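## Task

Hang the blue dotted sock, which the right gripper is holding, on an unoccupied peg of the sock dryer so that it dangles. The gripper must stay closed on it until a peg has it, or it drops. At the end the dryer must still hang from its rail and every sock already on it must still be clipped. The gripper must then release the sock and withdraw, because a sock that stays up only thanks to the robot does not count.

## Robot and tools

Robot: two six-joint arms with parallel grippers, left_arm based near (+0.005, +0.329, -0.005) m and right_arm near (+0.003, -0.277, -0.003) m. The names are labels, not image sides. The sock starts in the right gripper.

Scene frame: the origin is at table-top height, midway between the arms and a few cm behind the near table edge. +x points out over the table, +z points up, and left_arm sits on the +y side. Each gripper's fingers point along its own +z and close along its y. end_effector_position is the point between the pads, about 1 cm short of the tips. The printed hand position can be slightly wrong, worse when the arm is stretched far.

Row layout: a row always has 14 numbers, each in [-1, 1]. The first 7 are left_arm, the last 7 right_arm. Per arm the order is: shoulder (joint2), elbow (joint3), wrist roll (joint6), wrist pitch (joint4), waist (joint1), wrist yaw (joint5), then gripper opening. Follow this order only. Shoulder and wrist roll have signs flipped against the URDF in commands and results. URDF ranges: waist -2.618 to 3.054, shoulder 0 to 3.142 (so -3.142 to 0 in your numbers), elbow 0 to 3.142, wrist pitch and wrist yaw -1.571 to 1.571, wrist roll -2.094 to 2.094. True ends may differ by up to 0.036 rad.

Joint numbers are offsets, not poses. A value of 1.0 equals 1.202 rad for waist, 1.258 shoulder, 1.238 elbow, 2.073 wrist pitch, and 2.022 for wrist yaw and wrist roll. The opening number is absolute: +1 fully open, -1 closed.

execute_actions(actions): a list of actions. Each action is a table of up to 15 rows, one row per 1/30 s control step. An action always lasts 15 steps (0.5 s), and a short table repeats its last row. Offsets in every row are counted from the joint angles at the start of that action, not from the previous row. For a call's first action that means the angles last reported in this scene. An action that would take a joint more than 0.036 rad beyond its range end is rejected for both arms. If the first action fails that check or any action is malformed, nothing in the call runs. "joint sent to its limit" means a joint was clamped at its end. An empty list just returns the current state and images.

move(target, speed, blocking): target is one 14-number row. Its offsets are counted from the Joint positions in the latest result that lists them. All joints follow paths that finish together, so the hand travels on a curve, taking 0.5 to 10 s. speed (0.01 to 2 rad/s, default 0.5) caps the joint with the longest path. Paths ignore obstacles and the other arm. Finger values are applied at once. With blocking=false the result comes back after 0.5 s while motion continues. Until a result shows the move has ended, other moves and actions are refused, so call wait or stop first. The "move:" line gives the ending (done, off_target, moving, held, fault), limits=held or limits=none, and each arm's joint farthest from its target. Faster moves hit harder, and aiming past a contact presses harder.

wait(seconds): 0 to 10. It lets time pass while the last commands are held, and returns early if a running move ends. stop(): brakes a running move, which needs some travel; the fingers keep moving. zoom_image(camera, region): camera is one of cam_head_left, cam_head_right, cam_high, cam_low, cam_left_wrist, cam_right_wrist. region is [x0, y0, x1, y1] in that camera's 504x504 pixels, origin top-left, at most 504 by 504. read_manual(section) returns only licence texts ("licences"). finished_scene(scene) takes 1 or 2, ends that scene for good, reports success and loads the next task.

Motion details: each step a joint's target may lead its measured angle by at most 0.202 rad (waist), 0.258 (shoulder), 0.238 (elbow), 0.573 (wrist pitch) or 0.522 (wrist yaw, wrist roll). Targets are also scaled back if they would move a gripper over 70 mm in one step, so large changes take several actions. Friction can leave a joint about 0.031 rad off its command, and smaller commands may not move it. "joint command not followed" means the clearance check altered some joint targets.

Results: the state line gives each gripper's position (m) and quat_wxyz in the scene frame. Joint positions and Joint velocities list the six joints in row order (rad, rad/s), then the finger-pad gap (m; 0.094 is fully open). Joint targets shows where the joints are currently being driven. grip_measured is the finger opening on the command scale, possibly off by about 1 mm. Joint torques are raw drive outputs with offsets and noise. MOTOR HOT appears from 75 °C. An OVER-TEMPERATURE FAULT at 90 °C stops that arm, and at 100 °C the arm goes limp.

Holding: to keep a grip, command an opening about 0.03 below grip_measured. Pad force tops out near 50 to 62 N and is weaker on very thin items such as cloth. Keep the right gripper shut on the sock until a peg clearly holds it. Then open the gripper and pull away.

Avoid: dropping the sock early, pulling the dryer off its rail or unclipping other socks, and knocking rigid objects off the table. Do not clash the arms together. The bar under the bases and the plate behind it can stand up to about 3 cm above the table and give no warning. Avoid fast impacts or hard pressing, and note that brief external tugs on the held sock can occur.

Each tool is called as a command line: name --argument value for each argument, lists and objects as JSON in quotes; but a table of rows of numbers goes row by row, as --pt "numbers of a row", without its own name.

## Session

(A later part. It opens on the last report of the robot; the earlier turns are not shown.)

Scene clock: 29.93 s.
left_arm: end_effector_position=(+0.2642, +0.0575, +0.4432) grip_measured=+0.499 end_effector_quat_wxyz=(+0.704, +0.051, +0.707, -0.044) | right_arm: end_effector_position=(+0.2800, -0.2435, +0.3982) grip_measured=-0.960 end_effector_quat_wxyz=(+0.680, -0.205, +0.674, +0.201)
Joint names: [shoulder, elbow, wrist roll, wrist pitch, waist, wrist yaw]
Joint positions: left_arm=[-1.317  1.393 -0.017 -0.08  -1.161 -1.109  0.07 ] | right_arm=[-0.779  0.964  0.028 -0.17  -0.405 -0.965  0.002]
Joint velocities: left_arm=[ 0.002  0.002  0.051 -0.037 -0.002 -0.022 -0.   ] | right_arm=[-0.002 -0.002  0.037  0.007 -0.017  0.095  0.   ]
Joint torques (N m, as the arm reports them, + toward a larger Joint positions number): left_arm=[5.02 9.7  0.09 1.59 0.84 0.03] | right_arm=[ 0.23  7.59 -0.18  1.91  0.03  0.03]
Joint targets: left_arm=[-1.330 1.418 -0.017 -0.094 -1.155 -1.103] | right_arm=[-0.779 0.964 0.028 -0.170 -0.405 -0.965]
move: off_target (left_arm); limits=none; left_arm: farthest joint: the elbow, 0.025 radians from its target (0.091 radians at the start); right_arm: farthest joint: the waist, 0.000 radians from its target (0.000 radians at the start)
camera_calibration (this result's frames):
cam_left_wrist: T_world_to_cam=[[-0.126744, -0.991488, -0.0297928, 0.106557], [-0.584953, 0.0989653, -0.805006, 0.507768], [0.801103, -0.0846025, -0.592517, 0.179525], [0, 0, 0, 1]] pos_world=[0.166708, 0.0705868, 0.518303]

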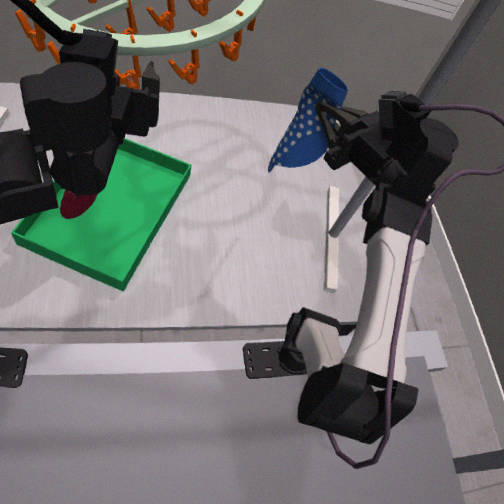

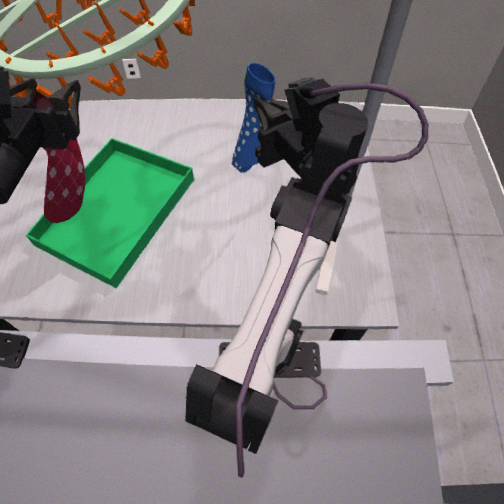

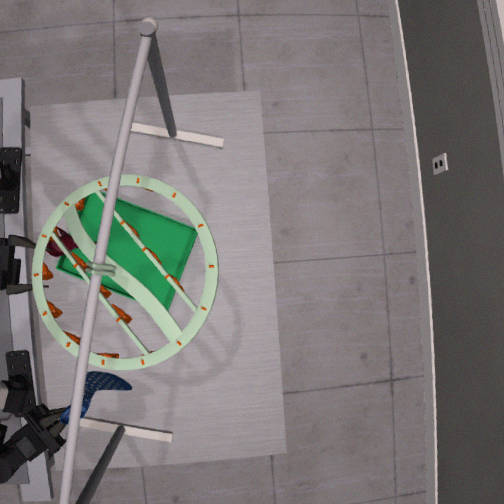

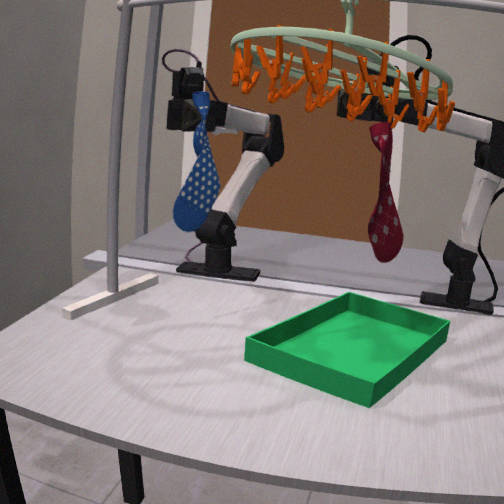

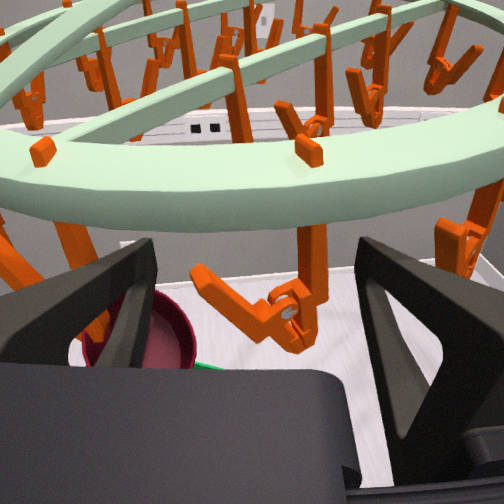

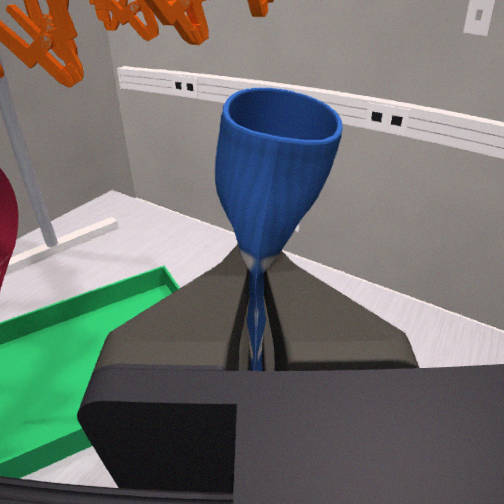

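move --target '[-0.01,-0.034,0,0,0.005,0.003,0.5,0,0,0,0,0,0,-1]' --speed 0.1

execute_actions --actions '[[[0,0,0,0,0,0,0.3,0,0,0,0,0,0,-1],[0,0,0,0,0,0,0.3,0,0,0,0,0,0,-1],[0,0,0,0,0,0,0.3,0,0,0,0,0,0,-1],[0,0,0,0,0,0,0.1,0,0,0,0,0,0,-1],[0,0,0,0,0,0,0.1,0,0,0,0,0,0,-1],[0,0,0,0,0,0,0.1,0,0,0,0,0,0,-1],[0,0,0,0,0,0,0.0,0,0,0,0,0,0,-1],[0,0,0,0,0,0,0.0,0,0,0,0,0,0,-1],[0,0,0,0,0,0,0.0,0,0,0,0,0,0,-1],[0,0,0,0,0,0,-0.1,0,0,0,0,0,0,-1],[0,0,0,0,0,0,-0.1,0,0,0,0,0,0,-1],[0,0,0,0,0,0,-0.1,0,0,0,0,0,0,-1],[0,0,0,0,0,0,-0.2,0,0,0,0,0,0,-1]],[[0,0,0,0,0,0,-0.3,0,0,0,0,0,0,-1],[0,0,0,0,0,0,-0.3,0,0,0,0,0,0,-1],[0,0,0,0,0,0,-0.3,0,0,0,0,0,0,-1],[0,0,0,0,0,0,-0.3,0,0,0,0,0,0,-1],[0,0,0,0,0,0,-0.4,0,0,0,0,0,0,-1],[0,0,0,0,0,0,-0.4,0,0,0,0,0,0,-1],[0,0,0,0,0,0,-0.4,0,0,0,0,0,0,-1],[0,0,0,0,0,0,-0.4,0,0,0,0,0,0,-1],[0,0,0,0,0,0,-0.5,0,0,0,0,0,0,-1],[0,0,0,0,0,0,-0.5,0,0,0,0,0,0,-1],[0,0,0,0,0,0,-0.5,0,0,0,0,0,0,-1],[0,0,0,0,0,0,-0.5,0,0,0,0,0,0,-1],[0,0,0,0,0,0,-0.6,0,0,0,0,0,0,-1]],[[0,0,0,0,0,0,-0.65,0,0,0,0,0,0,-1]]]'

zoom_image --camera "cam_low" --region '[300, 30, 460, 150]'

Scene clock: 33.07 s.
left_arm: end_effector_position=(+0.2646, +0.0560, +0.4352) grip_measured=+0.499 end_effector_quat_wxyz=(+0.701, +0.058, +0.710, -0.037) | right_arm: end_effector_position=(+0.2800, -0.2435, +0.3982) grip_measured=-0.960 end_effector_quat_wxyz=(+0.680, -0.205, +0.674, +0.201)
Joint names: [shoulder, elbow, wrist roll, wrist pitch, waist, wrist yaw]
Joint positions: left_arm=[-1.317  1.373 -0.017 -0.08  -1.161 -1.109  0.07 ] | right_arm=[-0.779  0.964  0.028 -0.17  -0.405 -0.965  0.002]
Joint velocities: left_arm=[ 0.002 -0.007 -0.037 -0.007  0.012 -0.037  0.   ] | right_arm=[ 0.012 -0.002  0.051  0.007 -0.012 -0.007 -0.001]
Joint torques (N m, as the arm reports them, + toward a larger Joint positions number): left_arm=[5.35 5.74 0.02 1.61 0.54 0.02] | right_arm=[ 0.22  7.65 -0.17  1.92  0.13  0.04]
Joint targets: left_arm=[-1.330 1.351 -0.017 -0.080 -1.155 -1.103] | right_arm=[-0.779 0.964 0.028 -0.170 -0.405 -0.965]
move: off_target (left_arm); limits=none; left_arm: farthest joint: the elbow, 0.022 radians from its target (0.042 radians at the start); right_arm: farthest joint: the waist, 0.000 radians from its target (0.000 radians at the start)
camera_calibration (this result's frames):
cam_left_wrist: T_world_to_cam=[[-0.127176, -0.990704, -0.0482822, 0.113009], [-0.59025, 0.114711, -0.799028, 0.499688], [0.797139, -0.0731184, -0.599352, 0.177717], [0, 0, 0, 1]] pos_world=[0.167648, 0.0676337, 0.511236]

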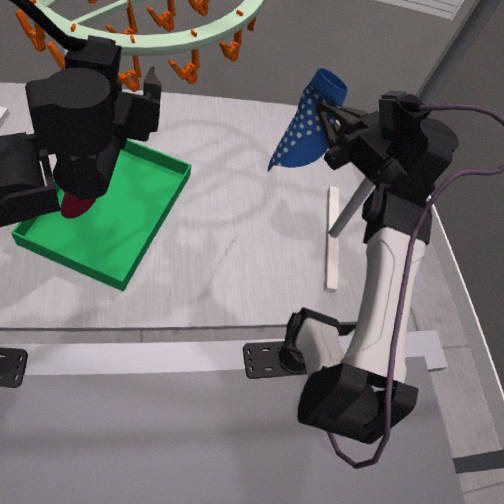

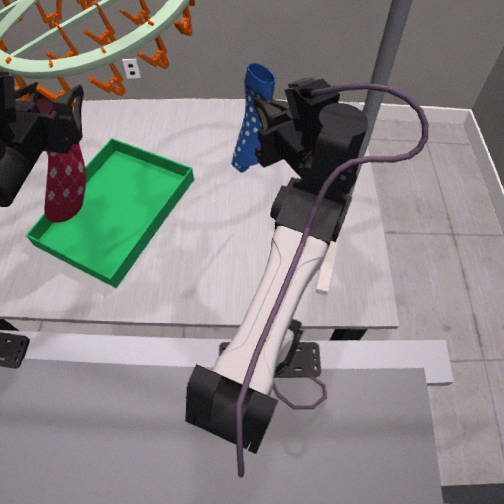

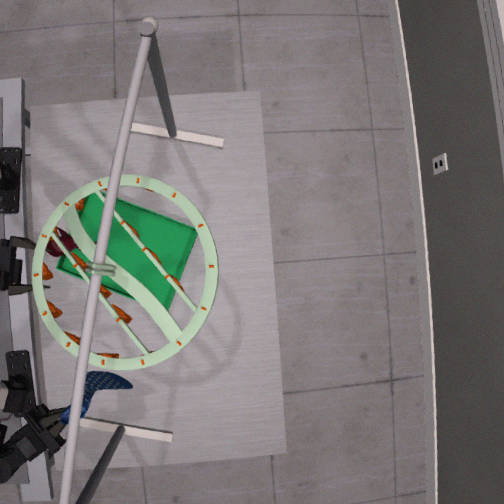

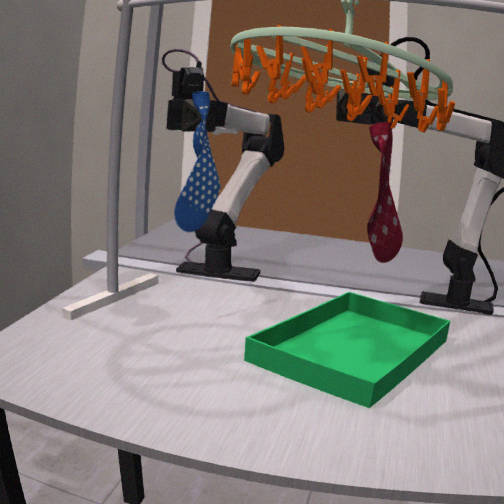

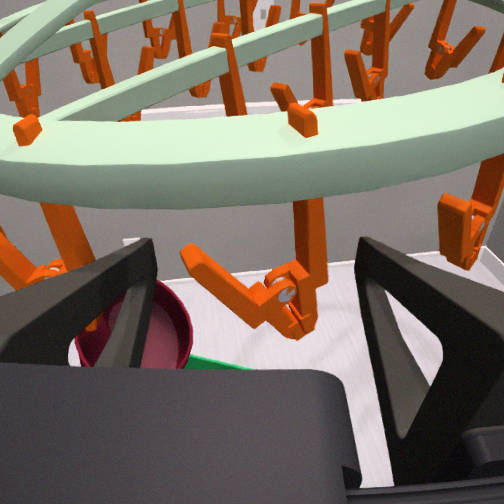

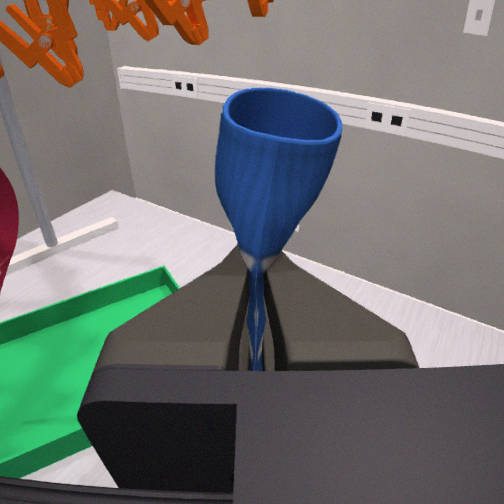

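Scene clock: 34.57 s.
left_arm: end_effector_position=(+0.2644, +0.0541, +0.4352) grip_measured=-0.438 end_effector_quat_wxyz=(+0.701, +0.062, +0.710, -0.041) | right_arm: end_effector_position=(+0.2800, -0.2435, +0.3982) grip_measured=-0.960 end_effector_quat_wxyz=(+0.680, -0.205, +0.674, +0.201)
Joint names: [shoulder, elbow, wrist roll, wrist pitch, waist, wrist yaw]
Joint positions: left_arm=[-1.317  1.373 -0.017 -0.08  -1.161 -1.098  0.026] | right_arm=[-0.779  0.964  0.028 -0.17  -0.405 -0.965  0.002]
Joint velocities: left_arm=[-0.002 -0.007 -0.007 -0.022 -0.007 -0.022 -0.   ] | right_arm=[ 0.002 -0.002  0.022  0.037 -0.007  0.095 -0.   ]
Joint torques (N m, as the arm reports them, + toward a larger Joint positions number): left_arm=[ 6.21  7.76  0.05  1.61 -0.01 -0.07] | right_arm=[ 0.23  7.65 -0.18  1.93  0.1   0.02]
Joint targets: left_arm=[-1.317 1.373 -0.017 -0.080 -1.161 -1.101] | right_arm=[-0.779 0.964 0.028 -0.170 -0.405 -0.965]
camera_calibration (this result's frames):
cam_left_wrist: T_world_to_cam=[[-0.138145, -0.989207, -0.0488406, 0.114169], [-0.589109, 0.121711, -0.798834, 0.49892], [0.796157, -0.0815823, -0.599565, 0.178555], [0, 0, 0, 1]] pos_world=[0.167532, 0.0667794, 0.511186]

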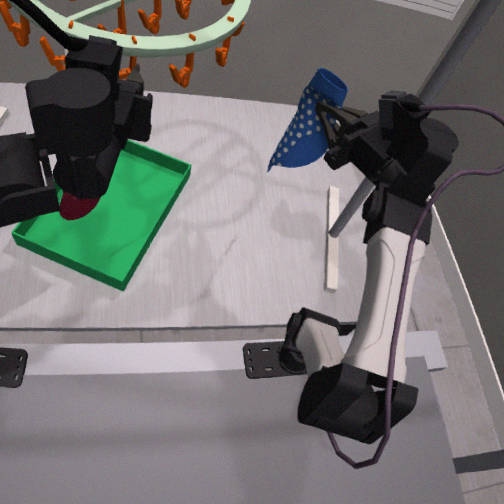

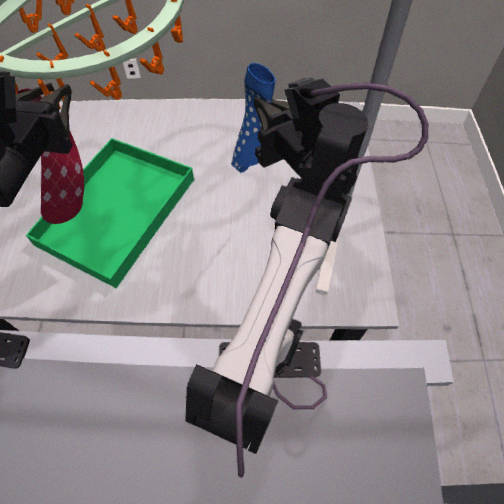

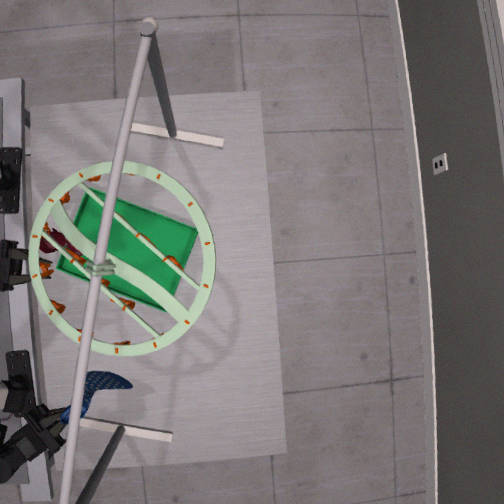

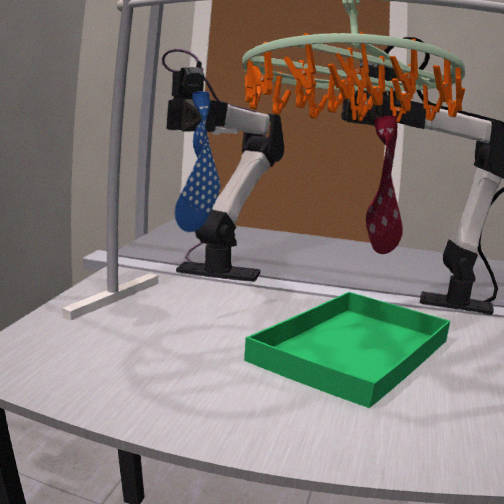

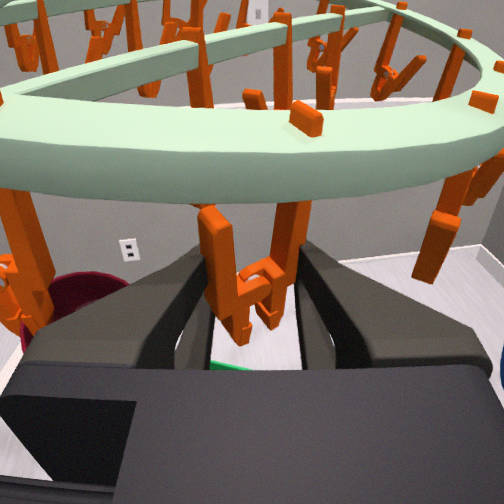

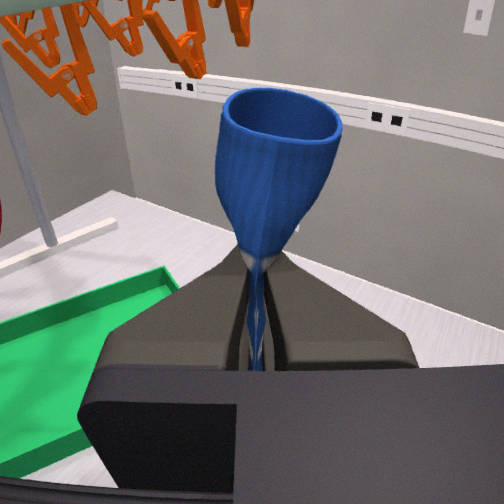

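Region (300, 30, 460, 150) of cam_low's 504x504 image, scaled by 3.150, with more detail than that image has; it fills the top 378 rows of this view, and the rest is white.

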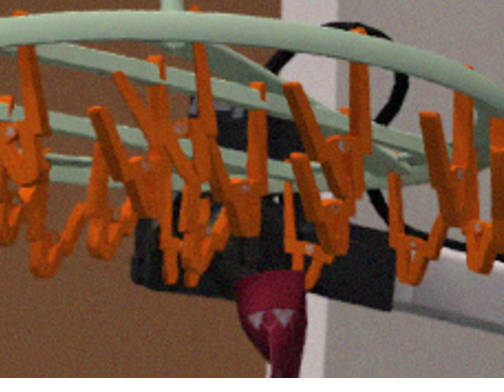

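move --target '[0,0,0,0,0,0,-0.52,-0.236,-0.14,0,0.205,0.2,0.08,-1]' --speed 0.5

move --target '[0,0,0,0,0,0,-0.52,0,0,0,0,0.81,0.31,-1]' --speed 0.5

Scene clock: 40.40 s.
left_arm: end_effector_position=(+0.2643, +0.0536, +0.4352) grip_measured=-0.438 end_effector_quat_wxyz=(+0.700, +0.063, +0.710, -0.042) | right_arm: end_effector_position=(+0.3604, -0.2142, +0.3312) grip_measured=-0.960 end_effector_quat_wxyz=(+0.666, -0.226, +0.673, +0.231)
Joint names: [shoulder, elbow, wrist roll, wrist pitch, waist, wrist yaw]
Joint positions: left_arm=[-1.317  1.373 -0.017 -0.08  -1.161 -1.095  0.026] | right_arm=[-1.063  0.812  0.028  0.242 -0.177 -0.813  0.002]
Joint velocities: left_arm=[ 0.007 -0.002 -0.051 -0.037 -0.002  0.037 -0.001] | right_arm=[ 0.017 -0.007 -0.022  0.007  0.007 -0.022 -0.   ]
Joint torques (N m, as the arm reports them, + toward a larger Joint positions number): left_arm=[ 6.08  7.54  0.07  1.69  0.31 -0.17] | right_arm=[ 1.99  6.78 -0.18  2.16  1.22  0.12]
Joint targets: left_arm=[-1.317 1.373 -0.017 -0.080 -1.161 -1.098] | right_arm=[-1.075 0.791 0.028 0.254 -0.165 -0.803]
move: off_target (right_arm); limits=none; left_arm: farthest joint: the wrist yaw, 0.003 radians from its target (0.001 radians at the start); right_arm: farthest joint: the elbow, 0.021 radians from its target (0.173 radians at the start)
camera_calibration (this result's frames):
cam_left_wrist: T_world_to_cam=[[-0.141164, -0.988783, -0.0487948, 0.1144], [-0.588767, 0.123476, -0.798816, 0.49874], [0.795881, -0.0840355, -0.599593, 0.178787], [0, 0, 0, 1]] pos_world=[0.167498, 0.066559, 0.511183]
cam_right_wrist: T_world_to_cam=[[0.617233, -0.786614, -0.0161836, -0.383097], [-0.47738, -0.358077, -0.802427, 0.361751], [0.625405, 0.50301, -0.596531, 0.203854], [0, 0, 0, 1]] pos_world=[0.281662, -0.274355, 0.405684]

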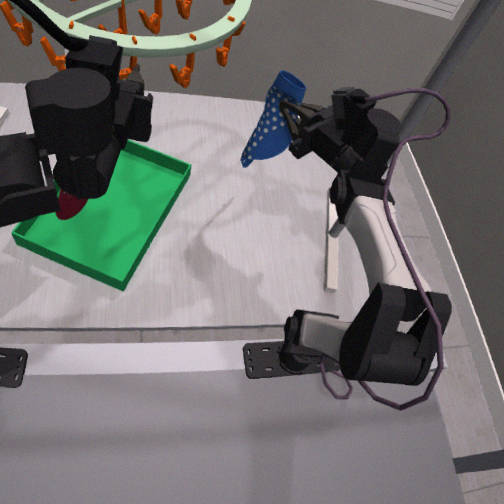

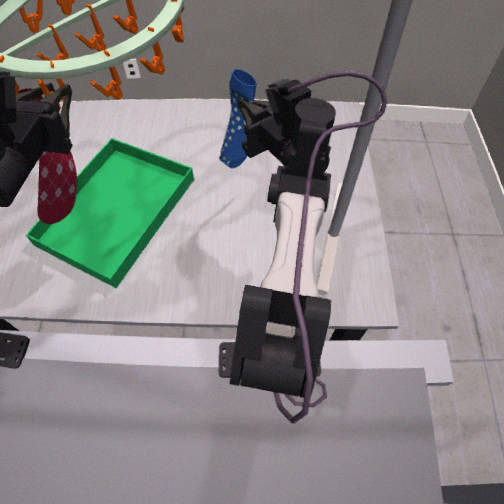

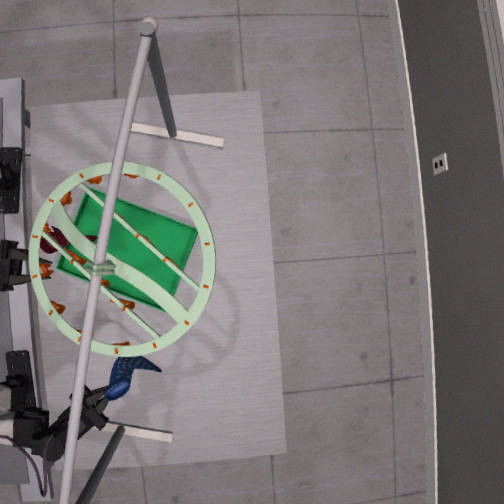

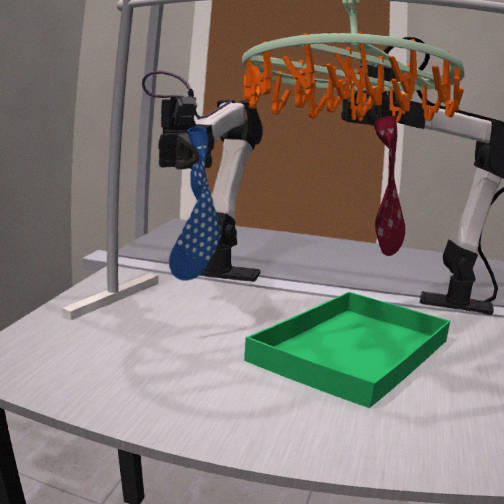

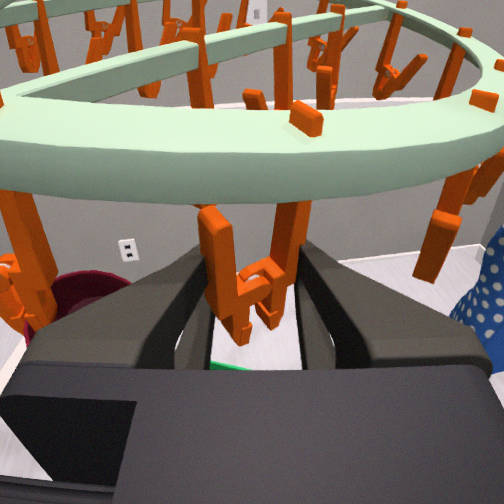

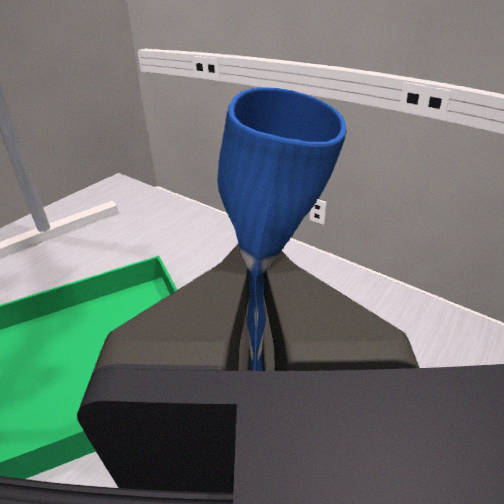

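Scene clock: 43.10 s.
left_arm: end_effector_position=(+0.2642, +0.0532, +0.4351) grip_measured=-0.438 end_effector_quat_wxyz=(+0.700, +0.064, +0.710, -0.043) | right_arm: end_effector_position=(+0.2522, +0.0165, +0.3386) grip_measured=-0.960 end_effector_quat_wxyz=(+0.620, -0.339, +0.620, +0.341)
Joint names: [shoulder, elbow, wrist roll, wrist pitch, waist, wrist yaw]
Joint positions: left_arm=[-1.317  1.373 -0.017 -0.08  -1.161 -1.092  0.026] | right_arm=[-1.063  0.812  0.028  0.242  0.785 -0.197  0.002]
Joint velocities: left_arm=[-0.002 -0.027  0.037 -0.007 -0.002 -0.081  0.   ] | right_arm=[ 0.007  0.012  0.007 -0.051 -0.002 -0.066  0.001]
Joint torques (N m, as the arm reports them, + toward a larger Joint positions number): left_arm=[ 6.39  7.68  0.    1.62  0.07 -0.11] | right_arm=[ 3.17  8.65 -0.16  2.25  1.13  0.13]
Joint targets: left_arm=[-1.317 1.373 -0.017 -0.080 -1.161 -1.095] | right_arm=[-1.063 0.812 0.028 0.242 0.796 -0.186]
move: done; limits=none; left_arm: farthest joint: the wrist yaw, 0.003 radians from its target (0.000 radians at the start); right_arm: farthest joint: the waist, 0.012 radians from its target (0.974 radians at the start)
camera_calibration (this result's frames):
cam_left_wrist: T_world_to_cam=[[-0.143428, -0.988459, -0.0487605, 0.114573], [-0.588506, 0.124799, -0.798803, 0.498605], [0.795669, -0.0858749, -0.599614, 0.178961], [0, 0, 0, 1]] pos_world=[0.167471, 0.0663938, 0.511181]
cam_right_wrist: T_world_to_cam=[[0.847304, -0.531028, -0.00927232, -0.199318], [-0.319778, -0.49614, -0.807209, 0.362809], [0.42405, 0.686917, -0.590192, 0.205498], [0, 0, 0, 1]] pos_world=[0.19776, -0.0669993, 0.412298]

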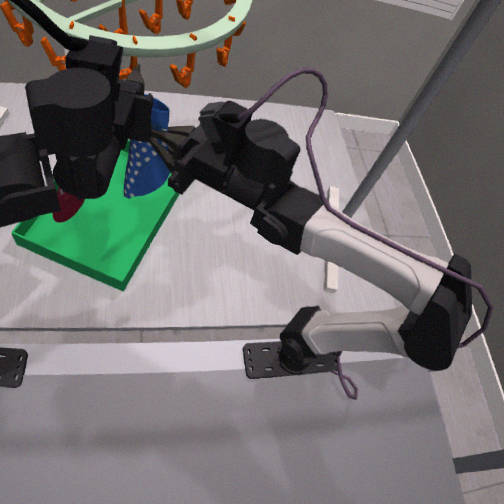

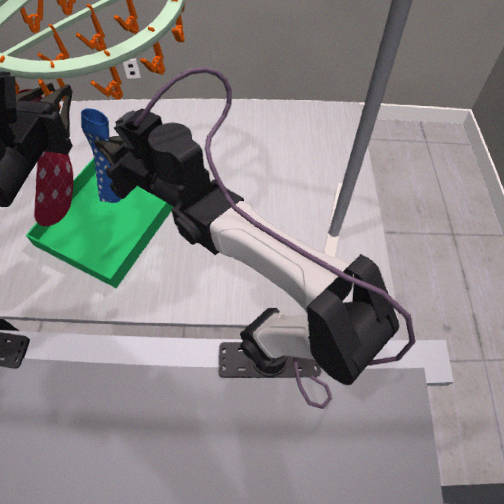

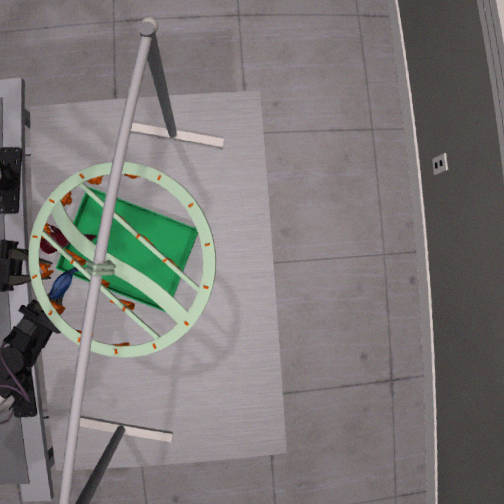

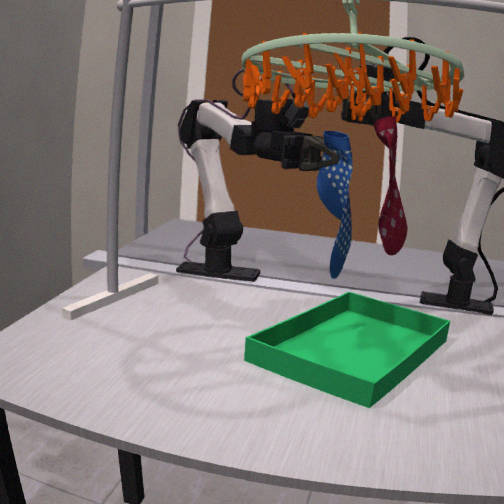

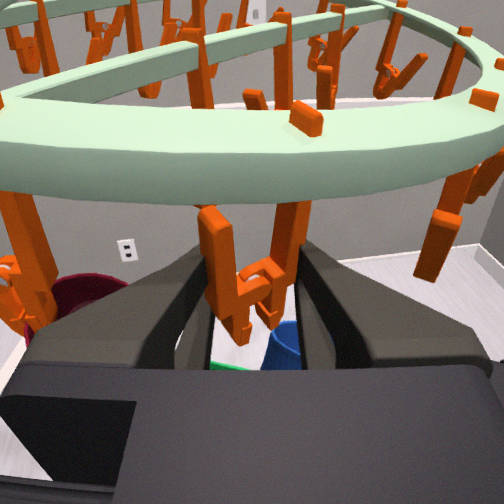

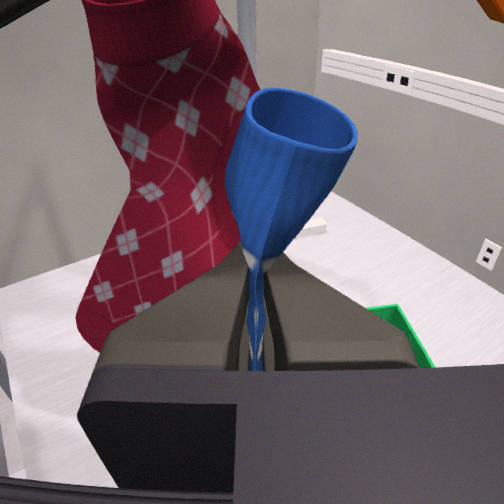

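zoom_image --camera "cam_high" --region '[0, 220, 120, 340]'

zoom_image --camera "cam_low" --region '[290, 70, 410, 190]'

Region (0, 220, 120, 340) of cam_high's 504x504 image, scaled by 4.200, with more detail than that image has.

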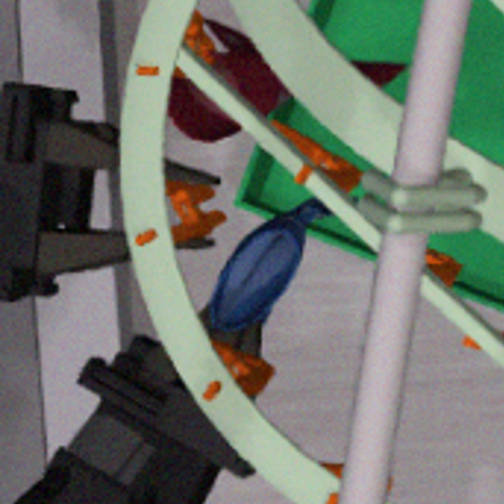

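Region (290, 70, 410, 190) of cam_low's 504x504 image, scaled by 4.200, with more detail than that image has.

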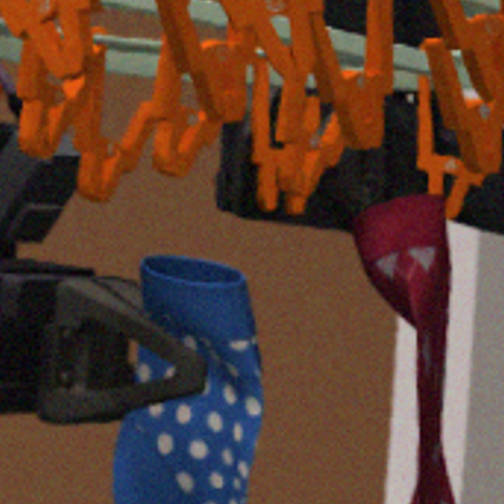

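move --target '[0,0,0,0,0,0,-0.52,0.063,0.029,0,-0.041,0.121,0.072,-1]' --speed 0.15

zoom_image --camera "cam_high" --region '[0, 220, 120, 340]'

zoom_image --camera "cam_low" --region '[290, 70, 410, 190]'

Scene clock: 48.07 s.
left_arm: end_effector_position=(+0.2642, +0.0529, +0.4351) grip_measured=-0.438 end_effector_quat_wxyz=(+0.700, +0.064, +0.710, -0.044) | right_arm: end_effector_position=(+0.2225, +0.0231, +0.3491) grip_measured=-0.960 end_effector_quat_wxyz=(+0.620, -0.339, +0.621, +0.340)
Joint names: [shoulder, elbow, wrist roll, wrist pitch, waist, wrist yaw]
Joint positions: left_arm=[-1.317  1.373 -0.017 -0.08  -1.161 -1.09   0.026] | right_arm=[-1.003  0.824  0.028  0.167  0.917 -0.061  0.002]
Joint velocities: left_arm=[-0.002  0.002  0.081  0.007  0.007 -0.037 -0.   ] | right_arm=[ 0.002 -0.007  0.051 -0.007 -0.007  0.066  0.001]
Joint torques (N m, as the arm reports them, + toward a larger Joint positions number): left_arm=[ 5.97  7.47 -0.02  1.63 -0.06 -0.09] | right_arm=[ 4.13 10.49 -0.16  2.15  1.17  0.11]
Joint targets: left_arm=[-1.317 1.373 -0.017 -0.080 -1.161 -1.092] | right_arm=[-0.983 0.847 0.028 0.157 0.930 -0.051]
move: off_target (right_arm); limits=none; left_arm: farthest joint: the wrist yaw, 0.002 radians from its target (0.000 radians at the start); right_arm: farthest joint: the elbow, 0.024 radians from its target (0.036 radians at the start)
camera_calibration (this result's frames):
cam_left_wrist: T_world_to_cam=[[-0.145314, -0.988185, -0.0487318, 0.114717], [-0.588287, 0.125901, -0.798791, 0.498492], [0.795489, -0.0874074, -0.599631, 0.179107], [0, 0, 0, 1]] pos_world=[0.167449, 0.0662562, 0.51118]
cam_right_wrist: T_world_to_cam=[[0.845708, -0.533583, -0.00816821, -0.170479], [-0.321441, -0.497134, -0.805937, 0.364959], [0.425973, 0.684213, -0.591946, 0.219951], [0, 0, 0, 1]] pos_world=[0.167795, -0.0600244, 0.42294]

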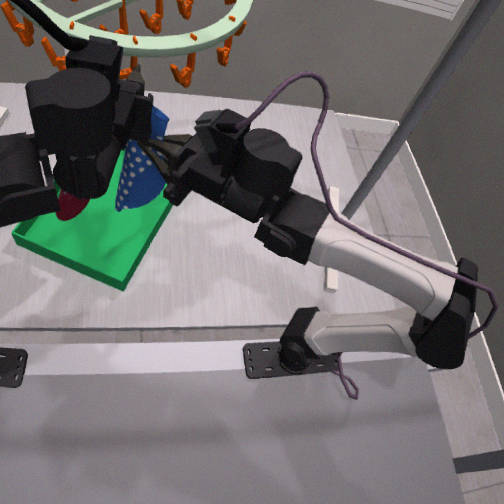

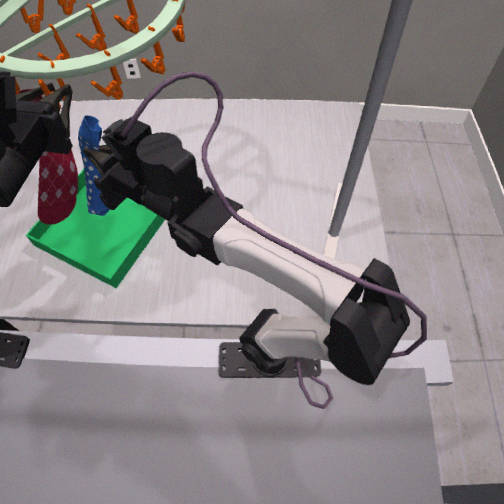

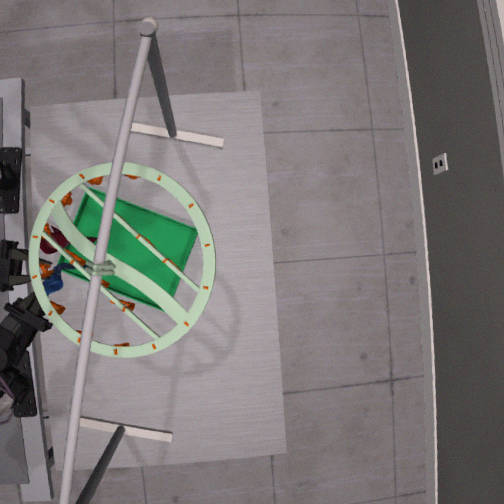

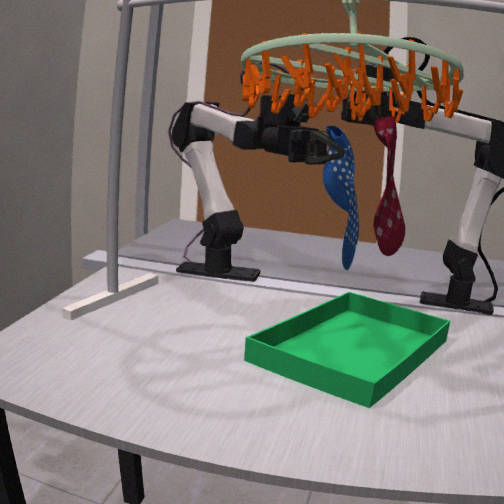

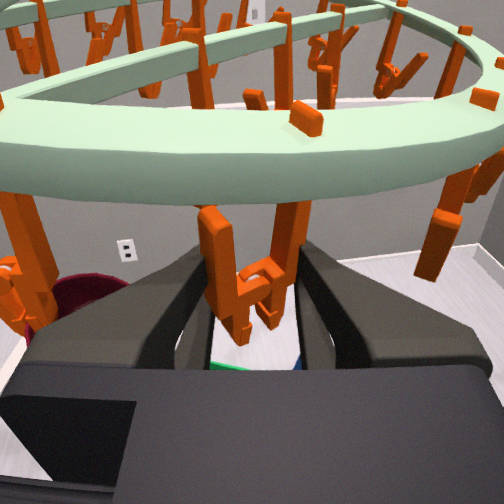

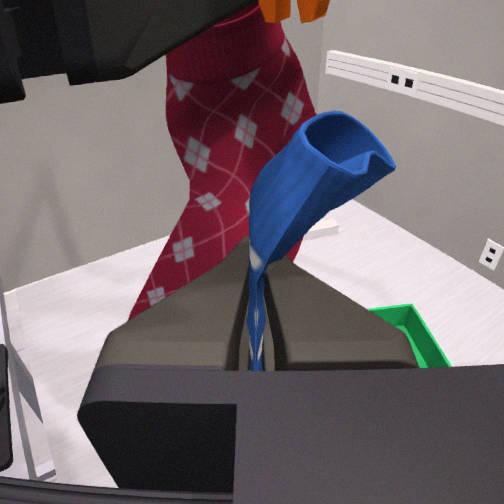

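Region (0, 220, 120, 340) of cam_high's 504x504 image, scaled by 4.200, with more detail than that image has.

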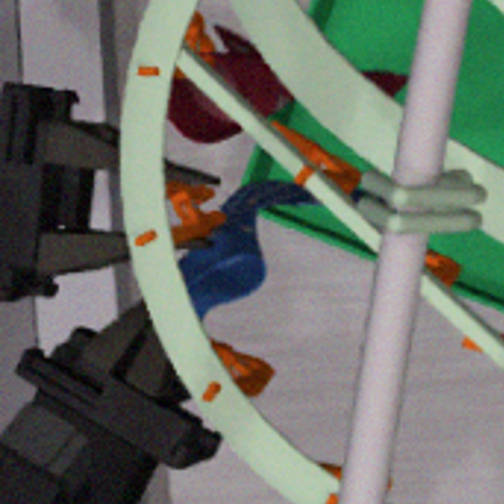

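Region (290, 70, 410, 190) of cam_low's 504x504 image, scaled by 4.200, with more detail than that image has.

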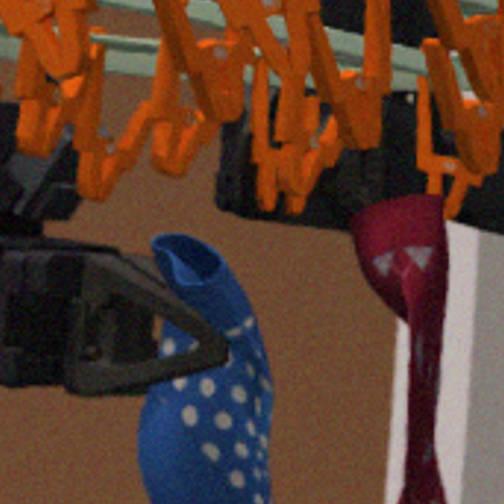

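move --target '[0,0,0,0,0,0,-0.52,0.016,0.019,0.2,0,0.01,0.005,-1]' --speed 0.5

zoom_image --camera "cam_high" --region '[0, 220, 120, 340]'

zoom_image --camera "cam_low" --region '[290, 70, 410, 190]'

Scene clock: 50.87 s.
left_arm: end_effector_position=(+0.2642, +0.0527, +0.4351) grip_measured=-0.438 end_effector_quat_wxyz=(+0.700, +0.065, +0.709, -0.044) | right_arm: end_effector_position=(+0.2225, +0.0231, +0.3490) grip_measured=-0.960 end_effector_quat_wxyz=(+0.674, -0.454, +0.542, +0.211)
Joint names: [shoulder, elbow, wrist roll, wrist pitch, waist, wrist yaw]
Joint positions: left_arm=[-1.317  1.373 -0.017 -0.08  -1.161 -1.089  0.026] | right_arm=[-1.003  0.824  0.425  0.167  0.917 -0.061  0.002]
Joint velocities: left_arm=[ 0.017 -0.012 -0.007 -0.051  0.007 -0.037  0.001] | right_arm=[-0.002 -0.012  0.022  0.007  0.012 -0.007 -0.   ]
Joint torques (N m, as the arm reports them, + toward a larger Joint positions number): left_arm=[ 6.22  7.61  0.03  1.66  0.16 -0.04] | right_arm=[ 4.19 10.5  -0.15  2.27  1.17  0.13]
Joint targets: left_arm=[-1.317 1.373 -0.017 -0.080 -1.161 -1.091] | right_arm=[-0.983 0.848 0.433 0.167 0.929 -0.051]
move: off_target (right_arm); limits=none; left_arm: farthest joint: the wrist yaw, 0.001 radians from its target (0.000 radians at the start); right_arm: farthest joint: the elbow, 0.023 radians from its target (0.023 radians at the start)
camera_calibration (this result's frames):
cam_left_wrist: T_world_to_cam=[[-0.146445, -0.988019, -0.0487146, 0.114803], [-0.588154, 0.126561, -0.798784, 0.498425], [0.795379, -0.0883267, -0.599642, 0.179195], [0, 0, 0, 1]] pos_world=[0.167435, 0.0661737, 0.511179]
cam_right_wrist: T_world_to_cam=[[0.783039, -0.493294, 0.378828, -0.292577], [-0.059318, -0.665528, -0.744012, 0.288829], [0.619137, 0.560119, -0.550396, 0.165274], [0, 0, 0, 1]] pos_world=[0.143905, -0.0446764, 0.416695]

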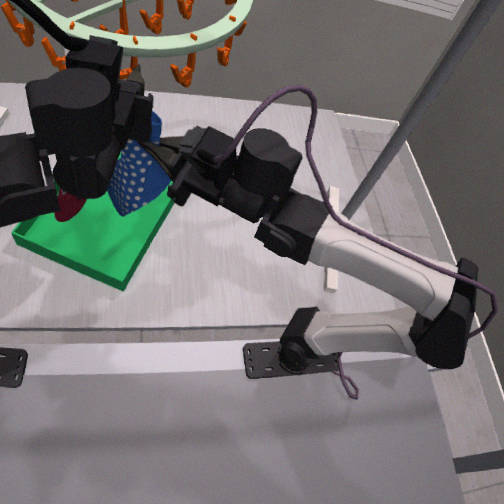

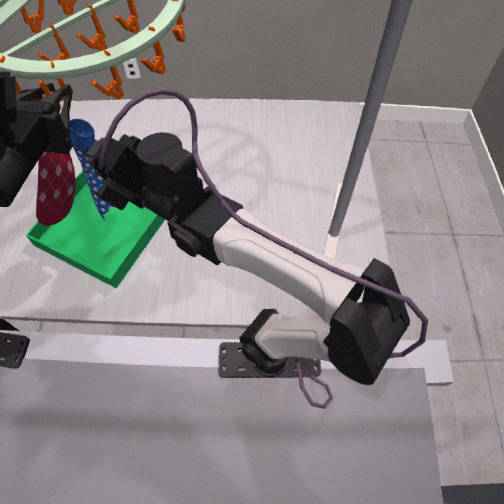

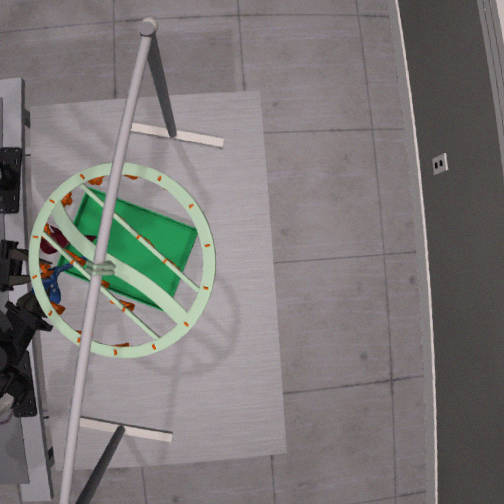

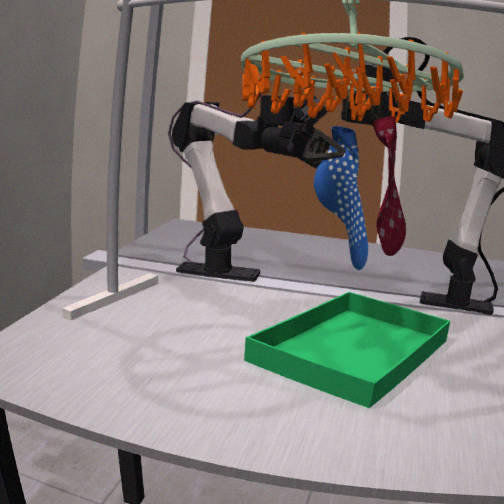

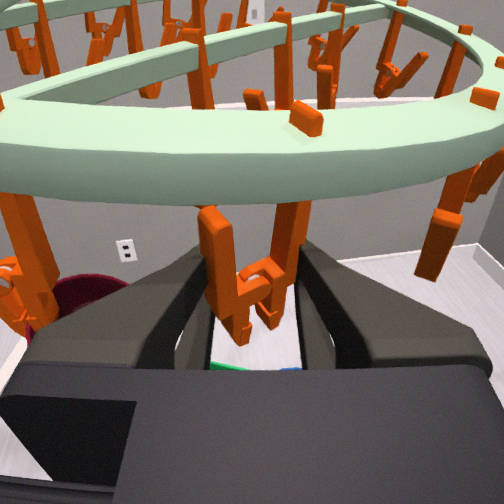

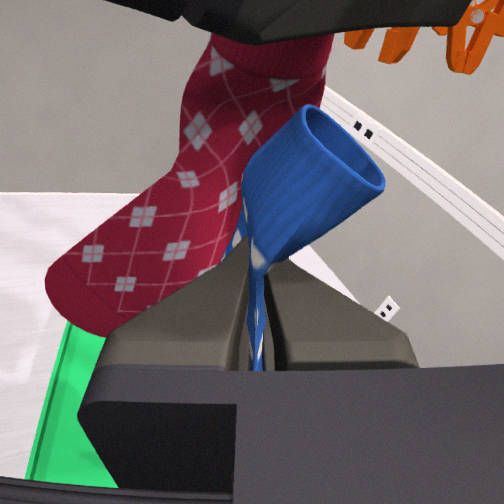

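Region (0, 220, 120, 340) of cam_high's 504x504 image, scaled by 4.200, with more detail than that image has.

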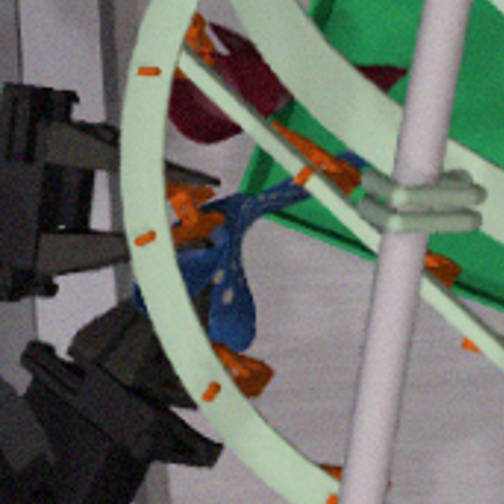

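Region (290, 70, 410, 190) of cam_low's 504x504 image, scaled by 4.200, with more detail than that image has.

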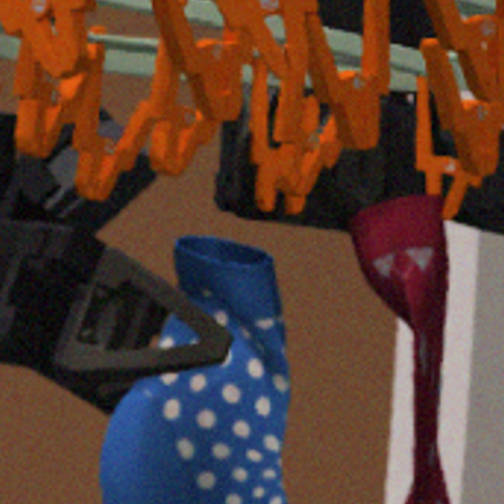

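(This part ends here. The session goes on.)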